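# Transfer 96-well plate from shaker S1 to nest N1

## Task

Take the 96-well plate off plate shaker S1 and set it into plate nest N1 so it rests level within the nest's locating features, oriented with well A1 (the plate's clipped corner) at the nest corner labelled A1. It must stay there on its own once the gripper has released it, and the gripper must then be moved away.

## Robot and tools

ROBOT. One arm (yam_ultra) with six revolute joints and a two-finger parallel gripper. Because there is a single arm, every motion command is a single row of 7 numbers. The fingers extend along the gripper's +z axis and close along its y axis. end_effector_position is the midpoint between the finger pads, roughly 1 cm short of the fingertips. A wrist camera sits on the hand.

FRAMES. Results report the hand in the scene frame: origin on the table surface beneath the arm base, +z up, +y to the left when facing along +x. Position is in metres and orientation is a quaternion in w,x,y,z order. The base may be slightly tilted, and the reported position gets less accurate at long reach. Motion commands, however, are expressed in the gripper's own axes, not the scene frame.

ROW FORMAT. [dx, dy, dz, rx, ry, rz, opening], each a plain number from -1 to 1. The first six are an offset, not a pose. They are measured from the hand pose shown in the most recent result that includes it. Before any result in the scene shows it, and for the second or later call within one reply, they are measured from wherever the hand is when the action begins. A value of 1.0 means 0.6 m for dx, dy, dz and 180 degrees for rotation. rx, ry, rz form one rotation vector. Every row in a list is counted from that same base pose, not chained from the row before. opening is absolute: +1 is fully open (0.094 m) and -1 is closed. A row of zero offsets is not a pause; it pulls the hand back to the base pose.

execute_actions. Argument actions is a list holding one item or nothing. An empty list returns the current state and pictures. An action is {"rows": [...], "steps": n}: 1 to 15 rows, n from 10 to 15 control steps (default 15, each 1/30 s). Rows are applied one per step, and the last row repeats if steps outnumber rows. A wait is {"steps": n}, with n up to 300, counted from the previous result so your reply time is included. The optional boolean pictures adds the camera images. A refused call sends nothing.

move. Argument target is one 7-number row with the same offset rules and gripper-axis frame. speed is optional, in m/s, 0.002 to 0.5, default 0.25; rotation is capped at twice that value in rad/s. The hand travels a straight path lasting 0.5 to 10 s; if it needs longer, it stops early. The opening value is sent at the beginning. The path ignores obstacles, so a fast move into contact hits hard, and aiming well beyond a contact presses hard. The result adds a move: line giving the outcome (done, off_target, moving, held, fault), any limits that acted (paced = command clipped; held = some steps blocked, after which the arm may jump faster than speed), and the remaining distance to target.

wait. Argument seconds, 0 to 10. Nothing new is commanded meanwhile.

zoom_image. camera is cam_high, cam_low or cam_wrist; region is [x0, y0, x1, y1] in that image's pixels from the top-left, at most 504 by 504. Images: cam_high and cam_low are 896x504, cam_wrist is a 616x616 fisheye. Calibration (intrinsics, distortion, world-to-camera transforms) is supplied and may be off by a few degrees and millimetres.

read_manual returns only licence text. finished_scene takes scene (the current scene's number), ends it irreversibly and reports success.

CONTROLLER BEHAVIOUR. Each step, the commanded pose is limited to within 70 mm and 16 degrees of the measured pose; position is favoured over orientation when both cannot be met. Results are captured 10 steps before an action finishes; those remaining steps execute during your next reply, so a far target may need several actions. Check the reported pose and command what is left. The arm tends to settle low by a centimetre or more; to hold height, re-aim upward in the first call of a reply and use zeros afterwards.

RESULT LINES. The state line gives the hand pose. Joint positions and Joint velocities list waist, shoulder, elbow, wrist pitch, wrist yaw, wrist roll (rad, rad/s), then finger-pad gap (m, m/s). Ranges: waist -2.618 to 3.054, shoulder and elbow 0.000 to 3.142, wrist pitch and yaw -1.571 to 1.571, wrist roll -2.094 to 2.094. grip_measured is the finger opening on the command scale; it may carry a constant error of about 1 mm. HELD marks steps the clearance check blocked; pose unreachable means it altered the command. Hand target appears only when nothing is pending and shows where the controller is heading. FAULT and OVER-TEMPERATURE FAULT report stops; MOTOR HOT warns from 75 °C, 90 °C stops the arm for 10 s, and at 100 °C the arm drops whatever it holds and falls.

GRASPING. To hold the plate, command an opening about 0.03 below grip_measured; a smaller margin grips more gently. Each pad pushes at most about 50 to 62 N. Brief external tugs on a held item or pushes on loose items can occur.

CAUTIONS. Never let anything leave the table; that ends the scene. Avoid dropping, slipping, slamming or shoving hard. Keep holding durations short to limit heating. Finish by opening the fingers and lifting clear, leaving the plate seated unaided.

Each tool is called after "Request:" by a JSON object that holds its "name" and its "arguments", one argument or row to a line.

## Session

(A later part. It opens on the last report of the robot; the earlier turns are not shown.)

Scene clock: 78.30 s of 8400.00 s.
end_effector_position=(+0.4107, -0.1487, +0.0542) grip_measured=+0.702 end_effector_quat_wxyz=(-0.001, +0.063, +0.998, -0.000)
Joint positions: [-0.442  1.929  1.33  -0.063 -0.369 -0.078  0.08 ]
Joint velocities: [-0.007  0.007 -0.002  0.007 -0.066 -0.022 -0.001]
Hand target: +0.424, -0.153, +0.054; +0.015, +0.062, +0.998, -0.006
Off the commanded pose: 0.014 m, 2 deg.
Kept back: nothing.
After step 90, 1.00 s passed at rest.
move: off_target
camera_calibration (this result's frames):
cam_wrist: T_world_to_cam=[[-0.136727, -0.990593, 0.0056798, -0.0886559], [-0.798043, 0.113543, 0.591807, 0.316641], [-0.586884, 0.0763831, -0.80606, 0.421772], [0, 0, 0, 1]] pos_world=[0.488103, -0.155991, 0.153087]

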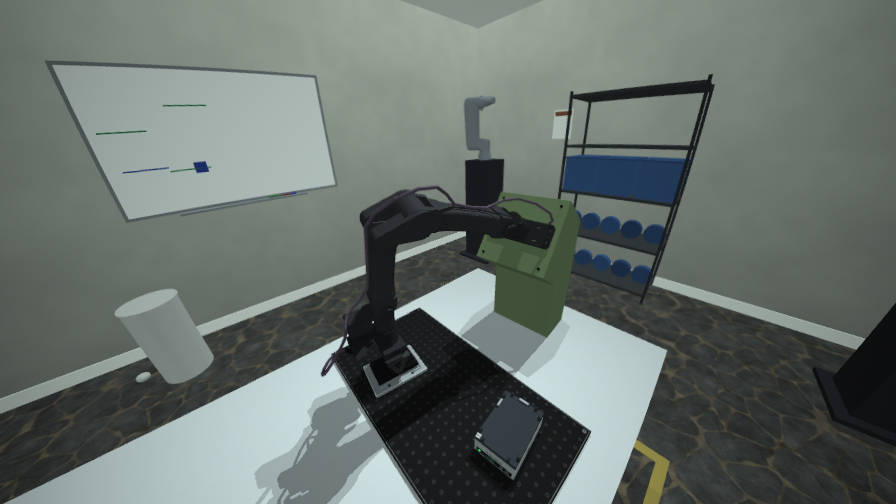

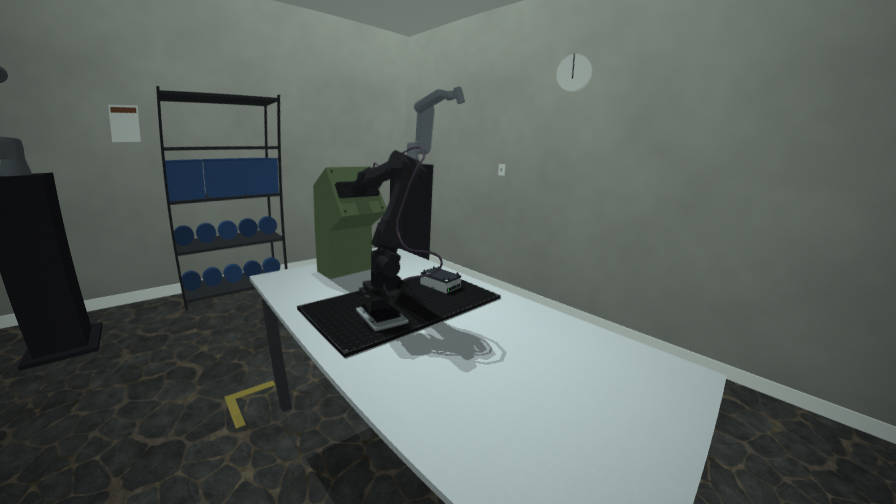

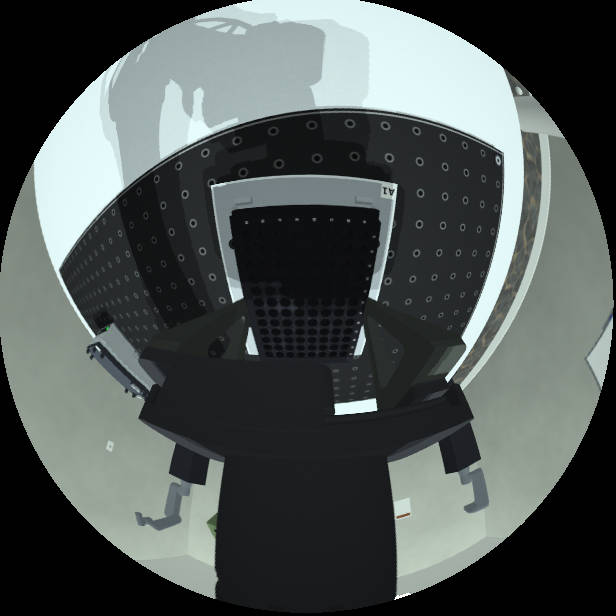

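Request:
{"name": "execute_actions", "arguments": {
  "actions": []
}}

Scene clock: 79.90 s of 8400.00 s.
end_effector_position=(+0.4109, -0.1488, +0.0542) grip_measured=+0.702 end_effector_quat_wxyz=(-0.001, +0.063, +0.998, -0.001)
Joint positions: [-0.442  1.929  1.33  -0.063 -0.369 -0.077  0.08 ]
Joint velocities: [-0.017  0.012 -0.002 -0.037 -0.022 -0.022  0.   ]
Hand target: +0.424, -0.152, +0.054; +0.015, +0.062, +0.998, -0.006
Off the commanded pose: 0.014 m, 2 deg.
Kept back: nothing.
Steps of this call (steps 1 to 48: nothing new was sent). Readings (end_effector_position):
1: (+0.4107, -0.1487, +0.0542)
2: (+0.4108, -0.1487, +0.0542)
4: (+0.4108, -0.1488, +0.0542)
8: (+0.4109, -0.1488, +0.0542)
48: the state above
camera_calibration (this result's frames):
cam_wrist: T_world_to_cam=[[-0.137212, -0.990523, 0.0061086, -0.0885491], [-0.798354, 0.114238, 0.591253, 0.317045], [-0.586347, 0.0762504, -0.806463, 0.421657], [0, 0, 0, 1]] pos_world=[0.488202, -0.15608, 0.153138]

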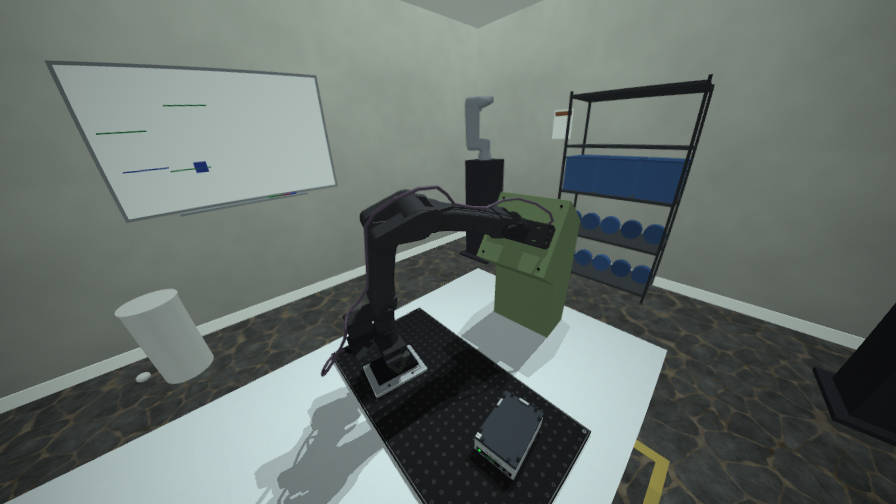

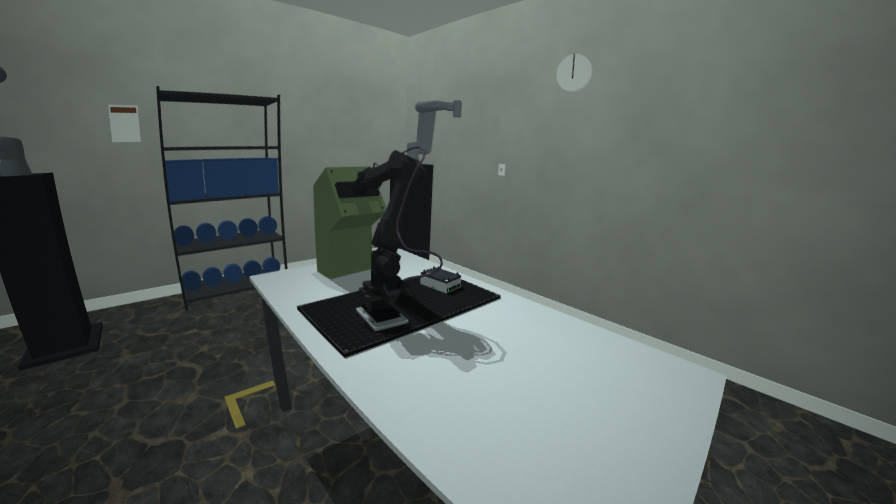

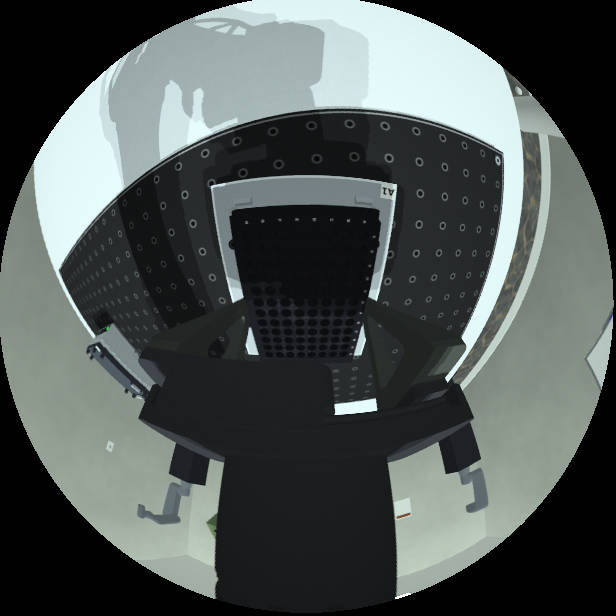

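Request:
{"name": "zoom_image", "arguments": {
  "camera": "cam_wrist",
  "region": [200, 165, 410, 265]
}}

Region (200, 165, 410, 265) of cam_wrist's 616x616 image, scaled by 2.400, with more detail than that image has; it fills the top 240 rows of this view, and the rest is white.

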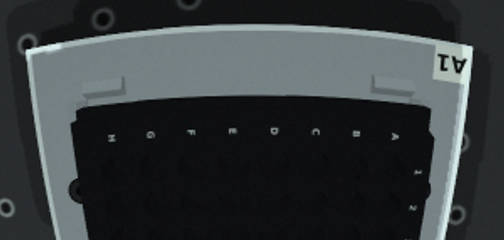

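Request:
{"name": "execute_actions", "arguments": {
  "actions": [
    {"rows": [[-0.0234,-0.0033,0.001,0.0025,-0.0104,-0.0006,0.675],[-0.0234,-0.0033,0.002,0.0025,-0.0104,-0.0006,0.675],[-0.0234,-0.0033,0.003,0.0025,-0.0104,-0.0006,0.675],[-0.0234,-0.0033,0.004,0.0025,-0.0104,-0.0006,0.675],[-0.0234,-0.0033,0.005,0.0025,-0.0104,-0.0006,0.675],[-0.0234,-0.0033,0.006,0.0025,-0.0104,-0.0006,0.675],[-0.0234,-0.0033,0.007,0.0025,-0.0104,-0.0006,0.675],[-0.0234,-0.0033,0.008,0.0025,-0.0104,-0.0006,0.675],[-0.0234,-0.0033,0.009,0.0025,-0.0104,-0.0006,0.675],[-0.0234,-0.0033,0.010,0.0025,-0.0104,-0.0006,0.675]], "steps": 15}
  ]
}}

Request:
{"name": "wait", "arguments": {
  "seconds": 0.7
}}

Scene clock: 81.53 s of 8400.00 s.
end_effector_position=(+0.4111, -0.1489, +0.0542) grip_measured=+0.702 end_effector_quat_wxyz=(-0.000, +0.064, +0.998, -0.001)
Joint positions: [-0.442  1.929  1.33  -0.061 -0.368 -0.075  0.08 ]
Joint velocities: [-0.012 -0.007  0.002  0.066  0.037  0.066 -0.001]
Steps of this call (steps 1 to 44: nothing new was sent; steps 45 to 49: the first 5 steps of this action). Readings (end_effector_position):
45: (+0.4109, -0.1488, +0.0542)
46: (+0.4110, -0.1488, +0.0542)
48: (+0.4110, -0.1489, +0.0542)
49: the state above

Scene clock: 82.57 s of 8400.00 s.
end_effector_position=(+0.4067, -0.1505, +0.0498) grip_measured=+0.702 end_effector_quat_wxyz=(-0.004, +0.066, +0.998, -0.003)
Joint positions: [-0.441  1.943  1.33  -0.055 -0.362 -0.073  0.08 ]
Joint velocities: [ 0.002  0.002  0.007  0.051  0.037 -0.007  0.   ]
Hand target: +0.424, -0.152, +0.049; +0.015, +0.062, +0.998, -0.006
Off the commanded pose: 0.018 m, 2 deg.
Kept back: nothing.
Steps of this call (steps 1 to 10: the last 10 steps of your previous action; steps 11 to 31: nothing new was sent). Readings (end_effector_position):
1: (+0.4112, -0.1490, +0.0542)
2: (+0.4112, -0.1491, +0.0539)
4: (+0.4105, -0.1495, +0.0529)
8: (+0.4070, -0.1503, +0.0501)
31: the state above
camera_calibration (this result's frames):
cam_wrist: T_world_to_cam=[[-0.143026, -0.989646, 0.0120123, -0.0885527], [-0.793497, 0.121915, 0.596237, 0.315387], [-0.591528, 0.0757455, -0.802718, 0.417614], [0, 0, 0, 1]] pos_world=[0.484624, -0.157719, 0.148244]

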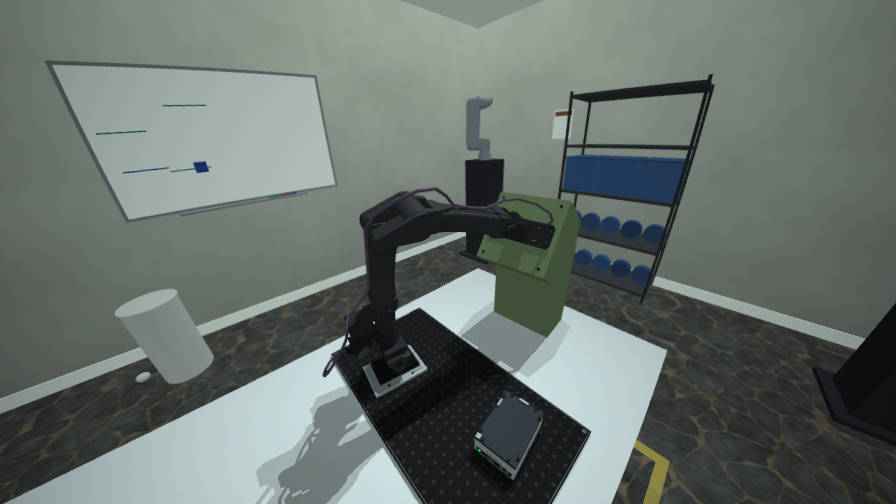

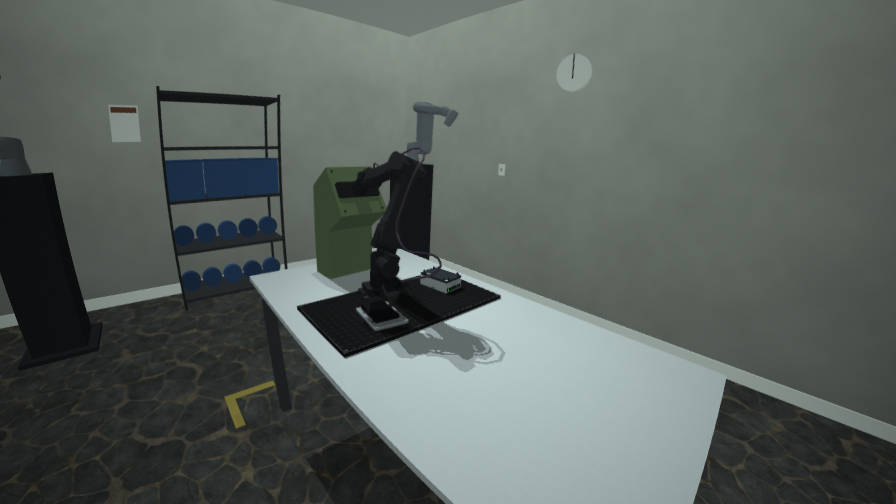

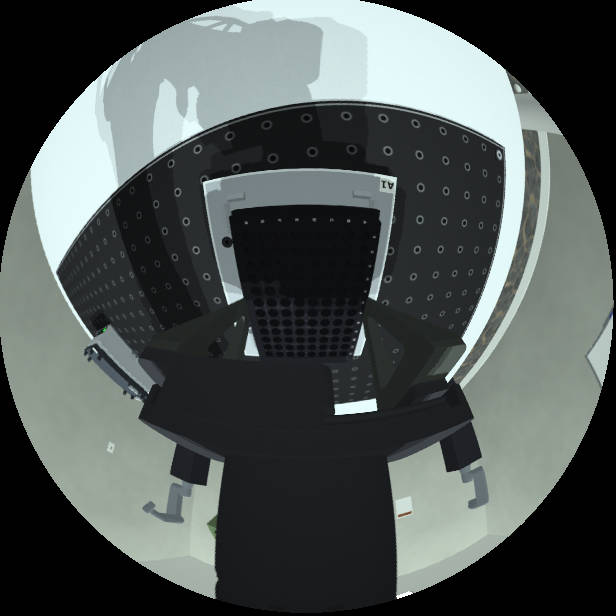

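Request:
{"name": "execute_actions", "arguments": {
  "actions": [
    {"rows": [[-0.031,0.0015,0.001,0.0,-0.013,-0.002,0.675],[-0.0325,0.0025,0.001,0.0,-0.0135,-0.0025,0.675],[-0.034,0.0035,0.001,0.0,-0.014,-0.003,0.675],[-0.0355,0.0045,0.001,0.0,-0.0145,-0.0035,0.675],[-0.0365,0.0052,0.001,0.0,-0.0147,-0.0038,0.675],[-0.0376,0.0058,0.001,-0.0003,-0.0147,-0.0038,0.675]], "steps": 15}
  ]
}}

Request:
{"name": "wait", "arguments": {
  "seconds": 0.6
}}

Scene clock: 84.90 s of 8400.00 s.
end_effector_position=(+0.4086, -0.1505, +0.0499) grip_measured=+0.702 end_effector_quat_wxyz=(-0.002, +0.066, +0.998, -0.004)
Joint positions: [-0.44   1.943  1.334 -0.055 -0.36  -0.071  0.08 ]
Joint velocities: [ 0.007 -0.007  0.056 -0.037  0.037  0.007  0.   ]
Steps of this call (steps 1 to 65: nothing new was sent; steps 66 to 70: the first 5 steps of this action). Readings (end_effector_position):
66: (+0.4067, -0.1505, +0.0498)
67: (+0.4067, -0.1505, +0.0498)
69: (+0.4076, -0.1505, +0.0498)
70: the state above

Scene clock: 85.83 s of 8400.00 s.
end_effector_position=(+0.4176, -0.1481, +0.0500) grip_measured=+0.702 end_effector_quat_wxyz=(+0.005, +0.061, +0.998, -0.003)
Joint positions: [-0.432  1.943  1.352 -0.055 -0.357 -0.07   0.08 ]
Joint velocities: [-0.002 -0.002  0.012 -0.022 -0.022 -0.051 -0.001]
Hand target: +0.429, -0.150, +0.049; +0.019, +0.060, +0.998, -0.004
Off the commanded pose: 0.012 m, 2 deg.
Kept back: nothing.
Steps of this call (steps 1 to 10: the last 10 steps of your previous action; steps 11 to 28: nothing new was sent). Readings (end_effector_position):
1: (+0.4098, -0.1504, +0.0500)
2: (+0.4116, -0.1505, +0.0501)
4: (+0.4145, -0.1503, +0.0503)
8: (+0.4175, -0.1485, +0.0501)
28: the state above
camera_calibration (this result's frames):
cam_wrist: T_world_to_cam=[[-0.133247, -0.991027, 0.0104959, -0.0888002], [-0.805778, 0.114493, 0.581044, 0.328431], [-0.577032, 0.068965, -0.813804, 0.417553], [0, 0, 0, 1]] pos_world=[0.493752, -0.154403, 0.149905]

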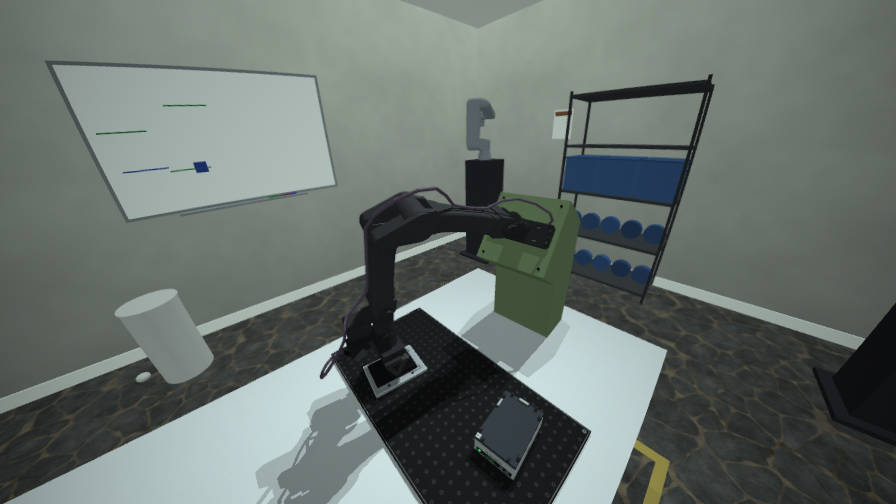

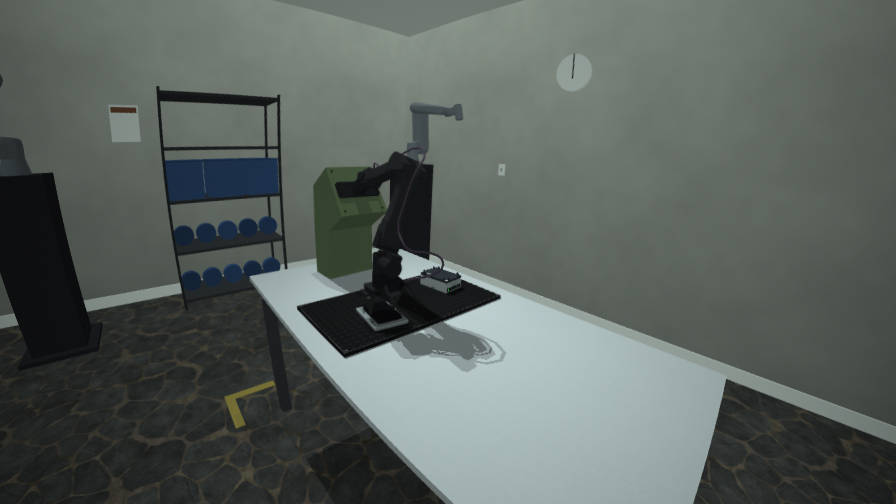

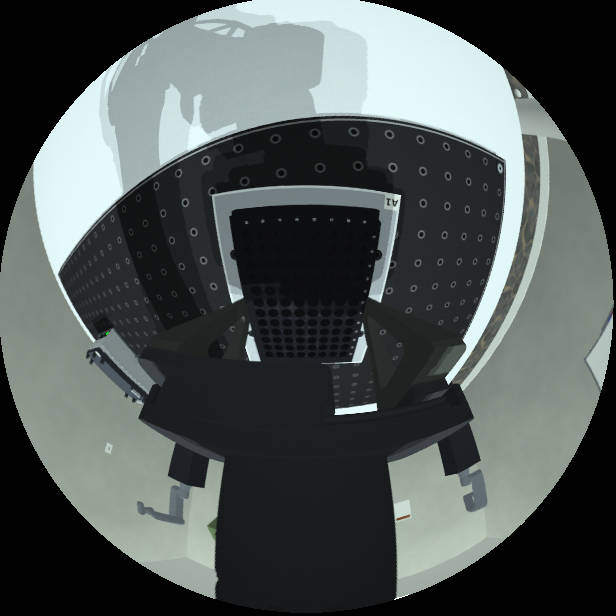

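Request:
{"name": "zoom_image", "arguments": {
  "camera": "cam_low",
  "region": [340, 290, 430, 340]
}}

Request:
{"name": "zoom_image", "arguments": {
  "camera": "cam_high",
  "region": [350, 335, 440, 405]
}}

Region (340, 290, 430, 340) of cam_low's 896x504 image, scaled by 5.600, with more detail than that image has.

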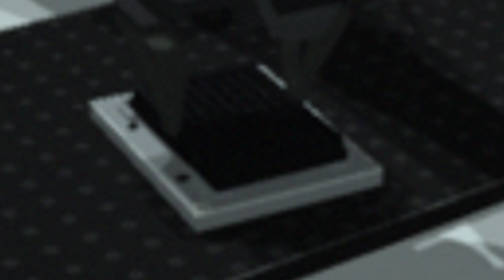

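Region (350, 335, 440, 405) of cam_high's 896x504 image, scaled by 5.600, with more detail than that image has.

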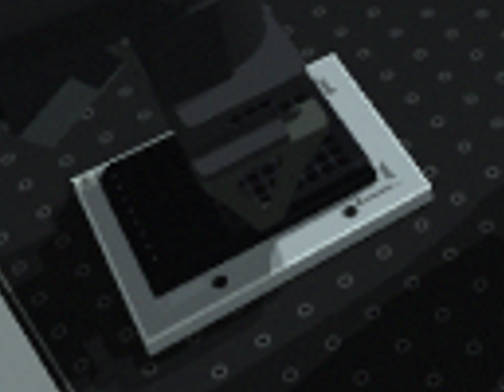

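Request:
{"name": "move", "arguments": {
  "target": [0.0039,-0.0037,-0.030,-0.001,-0.0063,0.001,0.675],
  "speed": 0.04
}}

Scene clock: 99.97 s of 8400.00 s.
end_effector_position=(+0.4177, -0.1445, +0.0631) grip_measured=+0.702 end_effector_quat_wxyz=(+0.011, +0.062, +0.998, +0.000)
Joint positions: [-0.439  1.893  1.306 -0.049 -0.371 -0.07   0.08 ]
Joint velocities: [-0.002 -0.002 -0.002 -0.022 -0.051 -0.051 -0.   ]
Hand target: +0.415, -0.150, +0.068; +0.015, +0.063, +0.998, -0.002
Off the commanded pose: 0.008 m, 1 deg.
Kept back: nothing.
After step 90, 10.33 s passed at rest.
move: done
camera_calibration (this result's frames):
cam_wrist: T_world_to_cam=[[-0.13362, -0.991028, 0.00288382, -0.084751], [-0.812526, 0.111218, 0.572217, 0.323414], [-0.567404, 0.0741165, -0.820097, 0.425212], [0, 0, 0, 1]] pos_world=[0.492725, -0.151475, 0.163896]

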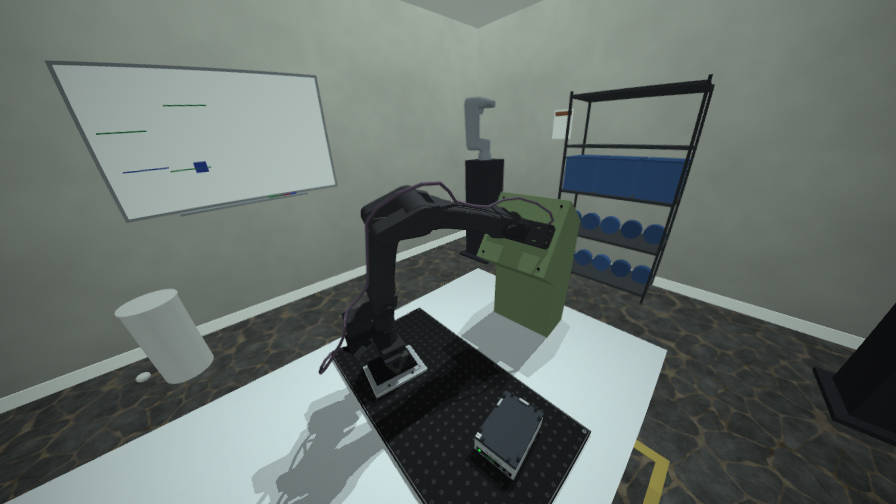

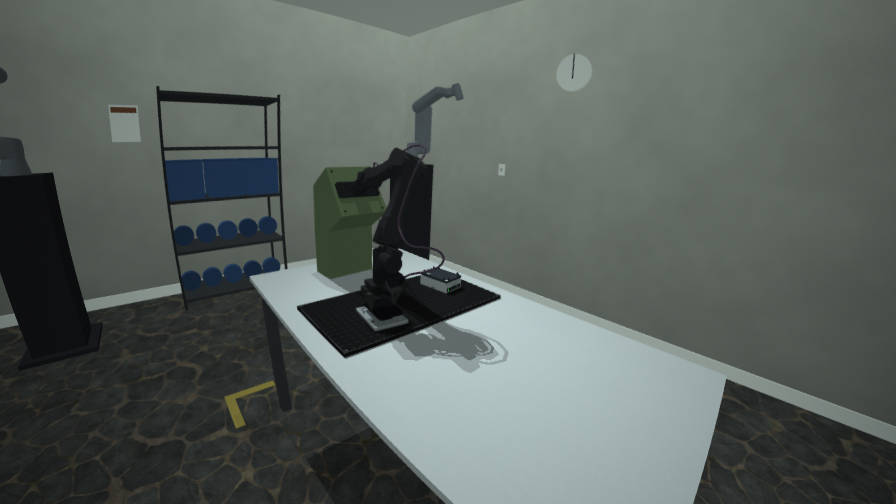

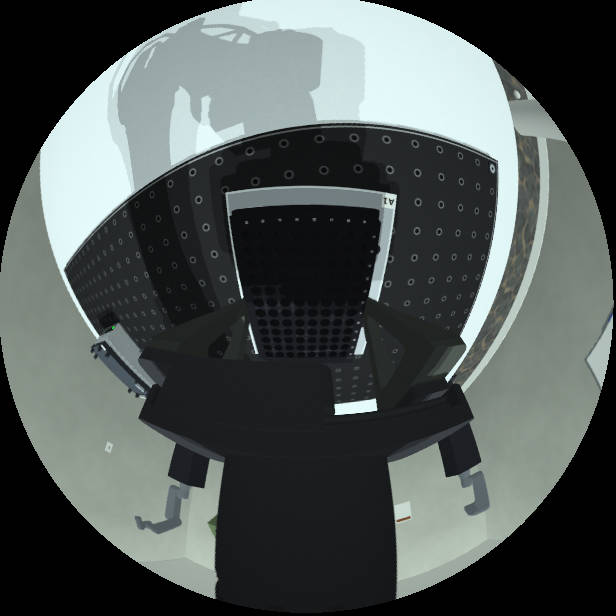

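Request:
{"name": "execute_actions", "arguments": {
  "actions": [
    {"rows": [[0.0,-0.0095,-0.004,0.0011,-0.0026,0.0003,0.675],[-0.003,-0.0092,0.001,0.0011,-0.0026,0.0003,0.675],[-0.006,-0.009,0.006,0.0011,-0.0026,0.0003,0.675],[-0.009,-0.0087,0.010,0.0011,-0.0026,0.0003,0.675],[-0.011,-0.0085,0.0137,0.0011,-0.0026,0.0003,0.675]], "steps": 15}
  ]
}}

Request:
{"name": "wait", "arguments": {
  "seconds": 0.6
}}

Scene clock: 108.03 s of 8400.00 s.
end_effector_position=(+0.4167, -0.1449, +0.0612) grip_measured=+0.702 end_effector_quat_wxyz=(+0.010, +0.062, +0.998, +0.001)
Joint positions: [-0.439  1.9    1.31  -0.049 -0.372 -0.07   0.08 ]
Joint velocities: [ 0.007  0.173  0.134 -0.022 -0.007 -0.037  0.   ]
Steps of this call (steps 1 to 90: nothing new was sent; then 4.90 s passed at rest; steps 91 to 95: the first 5 steps of this action). Readings (end_effector_position):
91: (+0.4178, -0.1444, +0.0631)
92: (+0.4178, -0.1444, +0.0631)
94: (+0.4170, -0.1445, +0.0623)
95: the state above

Scene clock: 108.97 s of 8400.00 s.
end_effector_position=(+0.4126, -0.1466, +0.0549) grip_measured=+0.702 end_effector_quat_wxyz=(+0.004, +0.064, +0.998, +0.002)
Joint positions: [-0.439  1.924  1.321 -0.049 -0.372 -0.07   0.08 ]
Joint velocities: [-0.007 -0.012  0.012 -0.066  0.022  0.037 -0.   ]
Hand target: +0.424, -0.150, +0.055; +0.015, +0.062, +0.998, -0.002
Off the commanded pose: 0.012 m, 1 deg.
Kept back: nothing.
Steps of this call (steps 1 to 10: the last 10 steps of your previous action; steps 11 to 28: nothing new was sent). Readings (end_effector_position):
1: (+0.4164, -0.1455, +0.0595)
2: (+0.4157, -0.1460, +0.0579)
4: (+0.4138, -0.1464, +0.0558)
8: (+0.4126, -0.1466, +0.0549)
28: the state above
camera_calibration (this result's frames):
cam_wrist: T_world_to_cam=[[-0.138876, -0.990309, 0.00122514, -0.0850873], [-0.804151, 0.113492, 0.58349, 0.320443], [-0.577974, 0.0800477, -0.81212, 0.420459], [0, 0, 0, 1]] pos_world=[0.488882, -0.154287, 0.154593]

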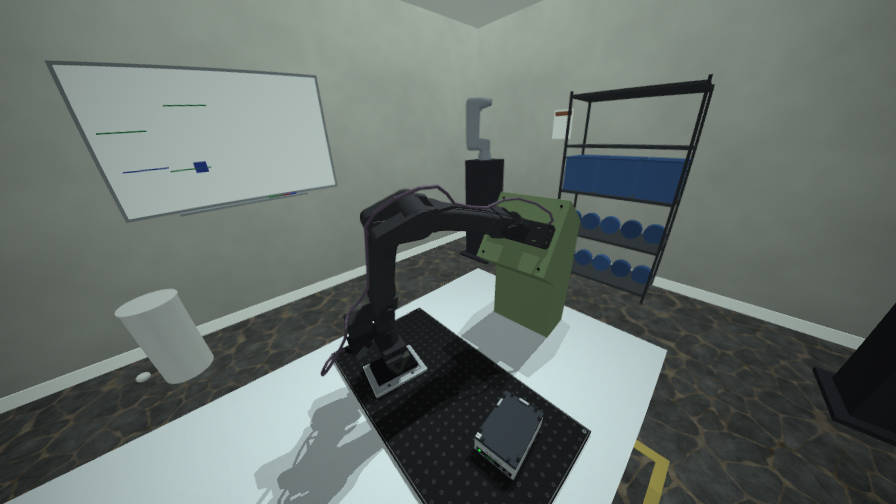

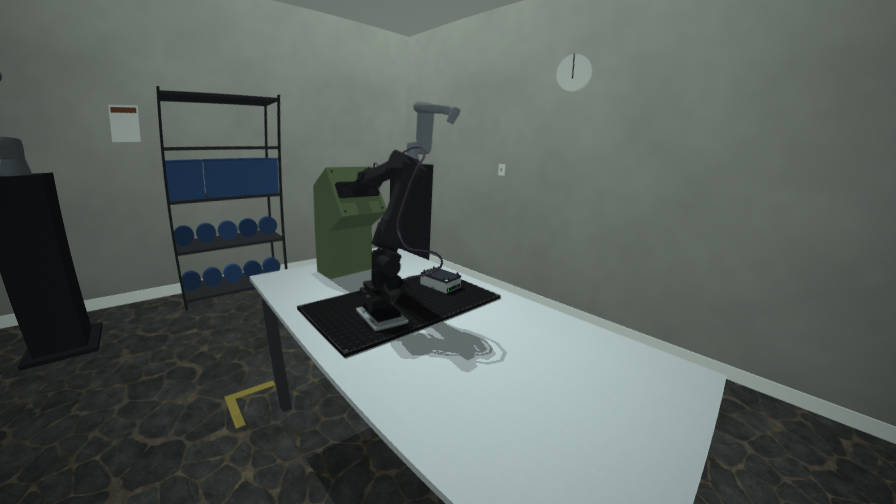

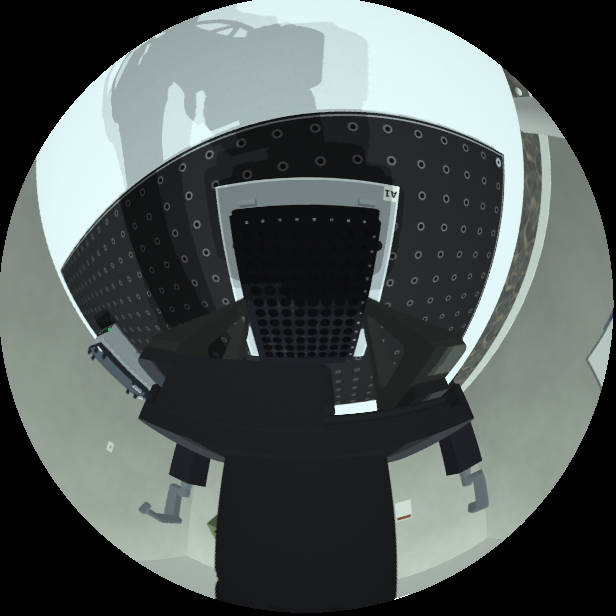

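Request:
{"name": "zoom_image", "arguments": {
  "camera": "cam_wrist",
  "region": [200, 165, 410, 265]
}}

Region (200, 165, 410, 265) of cam_wrist's 616x616 image, scaled by 2.400, with more detail than that image has; it fills the top 240 rows of this view, and the rest is white.

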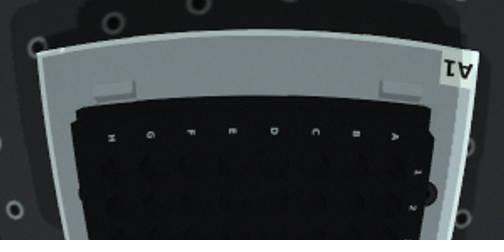

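Request:
{"name": "execute_actions", "arguments": {
  "actions": [
    {"rows": [[-0.0252,0.0026,0.0034,0.0021,-0.0071,-0.001,0.675],[-0.0264,0.0061,0.0067,0.0021,-0.0071,-0.001,0.675],[-0.0247,0.0058,0.0092,0.0021,-0.0071,-0.001,0.675],[-0.0204,0.0004,0.0117,0.0021,-0.0071,-0.001,0.675],[-0.0187,0.0,0.0137,0.0021,-0.0071,-0.001,0.675],[-0.0188,-0.0008,0.0155,0.0021,-0.0071,-0.001,0.675],[-0.0188,-0.0013,0.0172,0.0021,-0.0071,-0.001,0.675],[-0.0189,-0.002,0.0187,0.0021,-0.0071,-0.001,0.675],[-0.0189,-0.0025,0.02,0.0021,-0.0071,-0.001,0.675],[-0.0189,-0.0027,0.0208,0.0021,-0.0071,-0.001,0.675]], "steps": 15}
  ]
}}

Request:
{"name": "wait", "arguments": {
  "seconds": 0.6
}}

Scene clock: 116.07 s of 8400.00 s.
end_effector_position=(+0.4178, -0.1442, +0.0519) grip_measured=+0.702 end_effector_quat_wxyz=(+0.007, +0.061, +0.998, +0.002)
Joint positions: [-0.429  1.933  1.339 -0.048 -0.365 -0.067  0.08 ]
Joint velocities: [ 0.056  0.071  0.037  0.022  0.007 -0.022 -0.   ]
Steps of this call (steps 1 to 90: nothing new was sent; then 3.93 s passed at rest; steps 91 to 95: the first 5 steps of this action). Readings (end_effector_position):
91: (+0.4129, -0.1464, +0.0548)
92: (+0.4139, -0.1464, +0.0544)
94: (+0.4169, -0.1450, +0.0528)
95: the state above

Scene clock: 117.00 s of 8400.00 s.
end_effector_position=(+0.4177, -0.1436, +0.0487) grip_measured=+0.702 end_effector_quat_wxyz=(+0.008, +0.061, +0.998, +0.004)
Joint positions: [-0.426  1.944  1.346 -0.044 -0.367 -0.066  0.08 ]
Joint velocities: [-0.022 -0.017 -0.002 -0.051 -0.051 -0.081 -0.002]
Hand target: +0.423, -0.150, +0.043; +0.015, +0.063, +0.998, -0.003
Off the commanded pose: 0.011 m, 1 deg.
Kept back: nothing.
Steps of this call (steps 1 to 10: the last 10 steps of your previous action; steps 11 to 28: nothing new was sent). Readings (end_effector_position):
1: (+0.4178, -0.1436, +0.0510)
2: (+0.4174, -0.1436, +0.0498)
4: (+0.4172, -0.1435, +0.0486)
8: (+0.4177, -0.1436, +0.0487)
28: the state above
camera_calibration (this result's frames):
cam_wrist: T_world_to_cam=[[-0.132799, -0.991135, -0.0038882, -0.0838115], [-0.809014, 0.106129, 0.57813, 0.329057], [-0.572592, 0.0799205, -0.815936, 0.416077], [0, 0, 0, 1]] pos_world=[0.493324, -0.151244, 0.148928]

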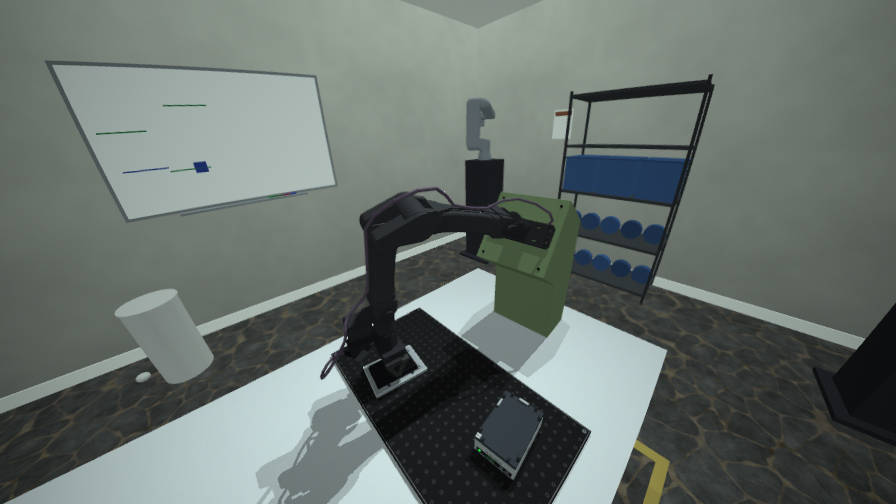

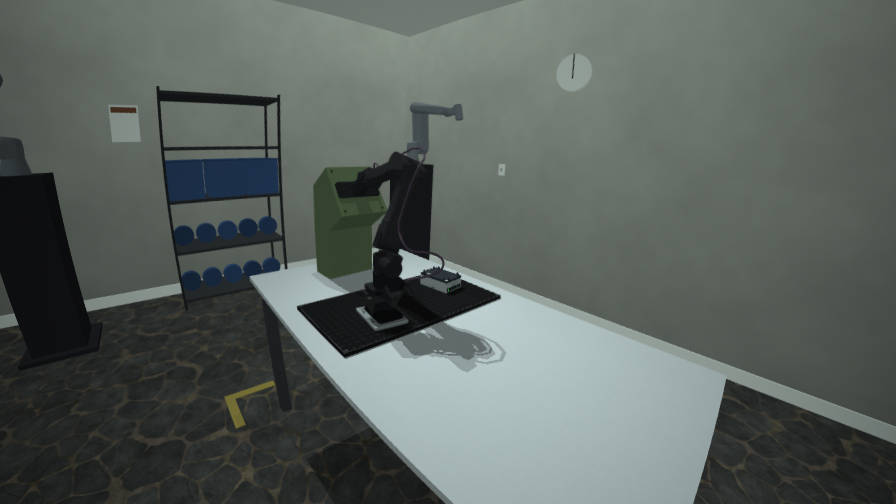

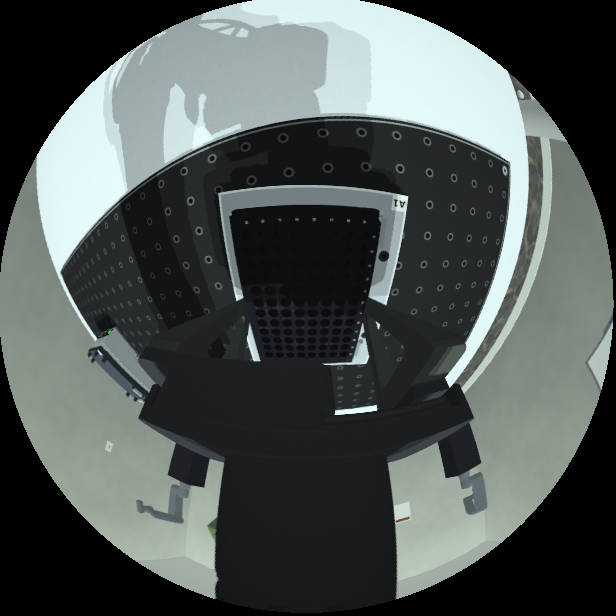

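Request:
{"name": "execute_actions", "arguments": {
  "actions": [
    {"rows": [[-0.009,-0.0088,0.003,0.0035,-0.0047,0.0009,0.675],[-0.007,-0.0088,-0.004,0.0035,-0.0047,0.0009,0.675],[-0.005,-0.0087,-0.010,0.0035,-0.0047,0.0009,0.675],[-0.003,-0.0086,-0.016,0.0035,-0.0047,0.0009,0.675],[-0.001,-0.0085,-0.021,0.0035,-0.0047,0.0009,0.675],[0.001,-0.0084,-0.025,0.0035,-0.0047,0.0009,0.675],[0.003,-0.0084,-0.029,0.0035,-0.0047,0.0009,0.675]], "steps": 15}
  ]
}}

Request:
{"name": "wait", "arguments": {
  "seconds": 0.5
}}

Scene clock: 121.10 s of 8400.00 s.
end_effector_position=(+0.4191, -0.1432, +0.0509) grip_measured=+0.702 end_effector_quat_wxyz=(+0.009, +0.061, +0.998, +0.004)
Joint positions: [-0.427  1.936  1.343 -0.045 -0.367 -0.066  0.08 ]
Joint velocities: [ 0.002 -0.139 -0.129 -0.007  0.007  0.037  0.001]
Steps of this call (steps 1 to 90: nothing new was sent; then 0.93 s passed at rest; steps 91 to 95: the first 5 steps of this action). Readings (end_effector_position):
91: (+0.4176, -0.1435, +0.0487)
92: (+0.4176, -0.1435, +0.0487)
94: (+0.4187, -0.1433, +0.0499)
95: the state above

Scene clock: 121.93 s of 8400.00 s.
end_effector_position=(+0.4208, -0.1430, +0.0619) grip_measured=+0.702 end_effector_quat_wxyz=(+0.015, +0.061, +0.998, +0.001)
Joint positions: [-0.434  1.896  1.312 -0.043 -0.369 -0.066  0.08 ]
Joint velocities: [ 0.007 -0.022  0.012 -0.066  0.022  0.037 -0.   ]
Hand target: +0.415, -0.148, +0.066; +0.014, +0.063, +0.998, -0.002
Off the commanded pose: 0.009 m, 0 deg.
Kept back: nothing.
Steps of this call (steps 1 to 10: the last 10 steps of your previous action; steps 11 to 25: nothing new was sent). Readings (end_effector_position):
1: (+0.4194, -0.1426, +0.0527)
2: (+0.4191, -0.1418, +0.0549)
4: (+0.4191, -0.1412, +0.0590)
8: (+0.4208, -0.1428, +0.0619)
25: the state above
camera_calibration (this result's frames):
cam_wrist: T_world_to_cam=[[-0.132055, -0.991242, 0.00121811, -0.083478], [-0.816709, 0.109499, 0.566565, 0.328262], [-0.561736, 0.0738227, -0.824016, 0.423686], [0, 0, 0, 1]] pos_world=[0.495071, -0.149969, 0.163244]

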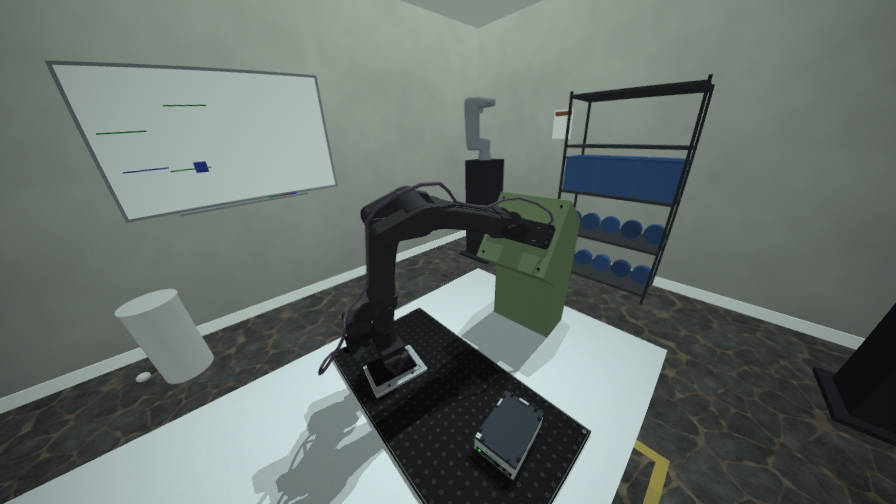

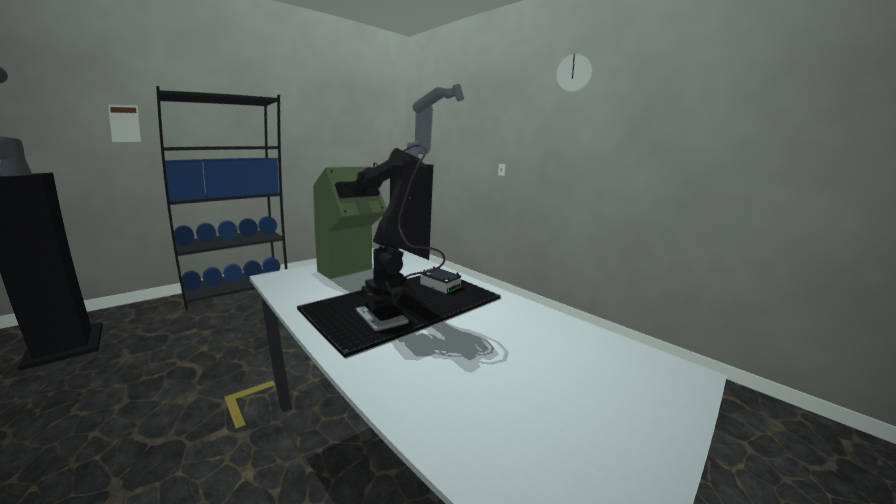

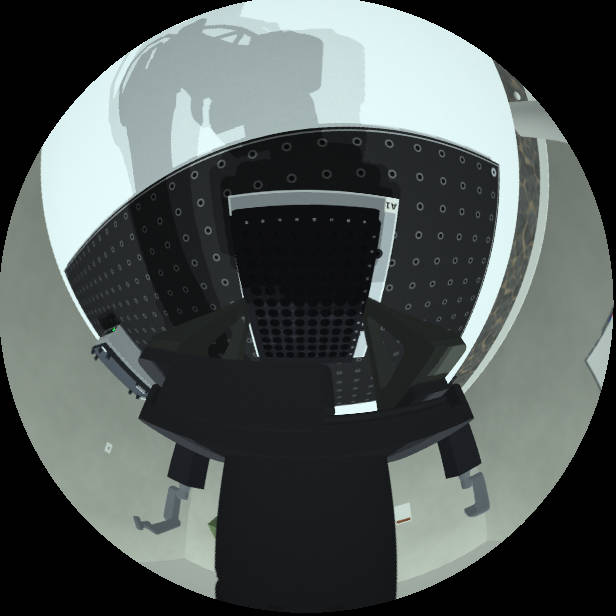

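Request:
{"name": "execute_actions", "arguments": {
  "actions": [
    {"rows": [[0.004,-0.0093,-0.002,0.0019,-0.0001,0.0009,0.675],[-0.001,-0.0084,0.004,0.0019,-0.0001,0.0009,0.675],[-0.0052,-0.0074,0.009,0.0019,-0.0001,0.0009,0.675]], "steps": 12}
  ]
}}

Request:
{"name": "wait", "arguments": {
  "seconds": 0.5
}}

Scene clock: 124.93 s of 8400.00 s.
end_effector_position=(+0.4208, -0.1430, +0.0619) grip_measured=+0.702 end_effector_quat_wxyz=(+0.015, +0.061, +0.998, +0.001)
Joint positions: [-0.434  1.896  1.312 -0.043 -0.369 -0.066  0.08 ]
Joint velocities: [-0.012 -0.017 -0.012  0.081 -0.095  0.037  0.001]
Steps of this call (steps 1 to 88: nothing new was sent; steps 89 to 90: the first 2 steps of this action). Readings (end_effector_position):
89: (+0.4208, -0.1430, +0.0619)
90: the state above

Scene clock: 125.77 s of 8400.00 s.
end_effector_position=(+0.4132, -0.1437, +0.0564) grip_measured=+0.702 end_effector_quat_wxyz=(+0.006, +0.064, +0.998, +0.002)
Joint positions: [-0.434  1.914  1.312 -0.045 -0.369 -0.066  0.08 ]
Joint velocities: [ 0.002 -0.017  0.002 -0.081 -0.007 -0.007 -0.001]
Hand target: +0.423, -0.148, +0.057; +0.015, +0.062, +0.998, -0.002
Off the commanded pose: 0.011 m, 1 deg.
Kept back: nothing.
Steps of this call (steps 1 to 10: the last 10 steps of your previous action; steps 11 to 25: nothing new was sent). Readings (end_effector_position):
1: (+0.4203, -0.1431, +0.0616)
2: (+0.4195, -0.1432, +0.0610)
4: (+0.4171, -0.1434, +0.0591)
8: (+0.4133, -0.1437, +0.0565)
25: the state above
camera_calibration (this result's frames):
cam_wrist: T_world_to_cam=[[-0.138763, -0.990326, 0.00010902, -0.0821321], [-0.805924, 0.112989, 0.581136, 0.320501], [-0.575526, 0.0805526, -0.813806, 0.420985], [0, 0, 0, 1]] pos_world=[0.48919, -0.151462, 0.156355]

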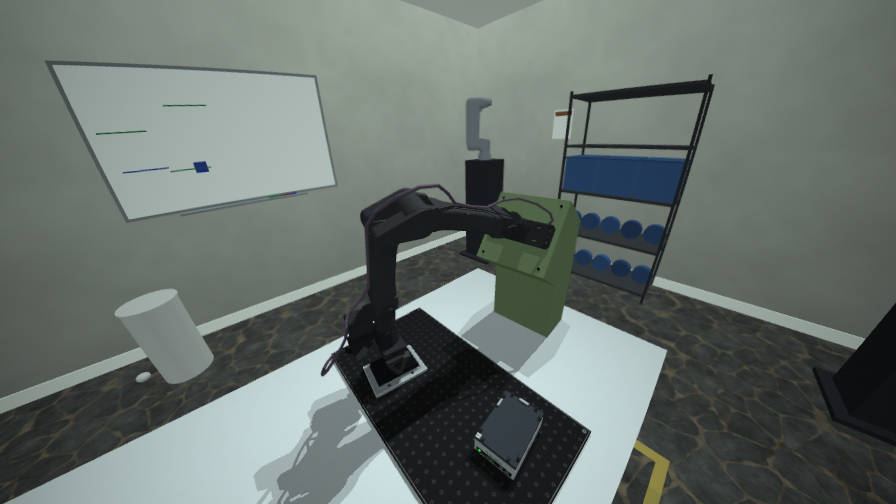

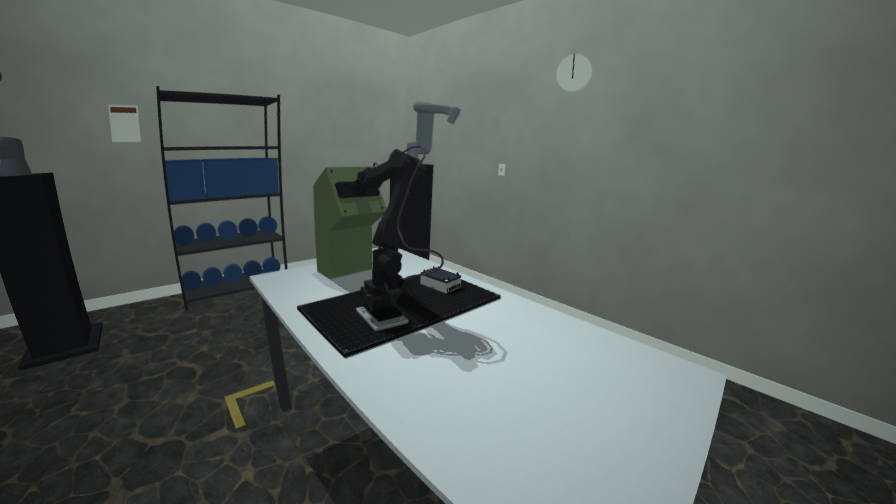

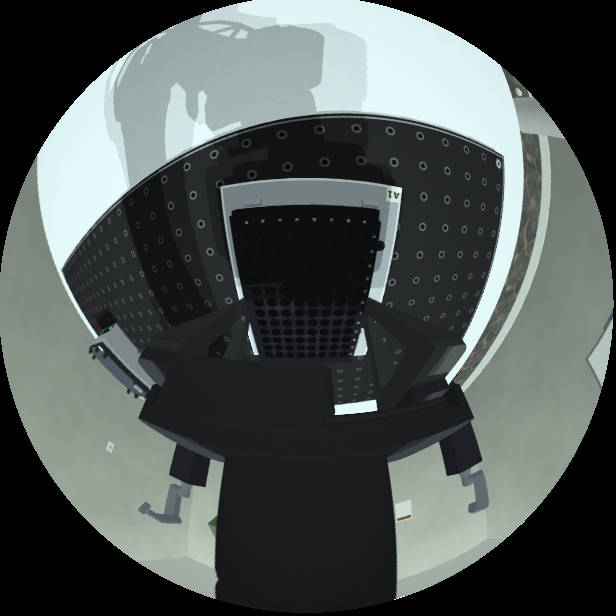

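Request:
{"name": "zoom_image", "arguments": {
  "camera": "cam_wrist",
  "region": [200, 165, 410, 265]
}}

Region (200, 165, 410, 265) of cam_wrist's 616x616 image, scaled by 2.400, with more detail than that image has; it fills the top 240 rows of this view, and the rest is white.

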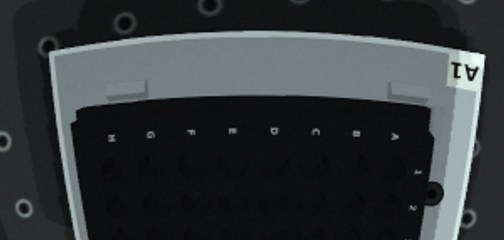

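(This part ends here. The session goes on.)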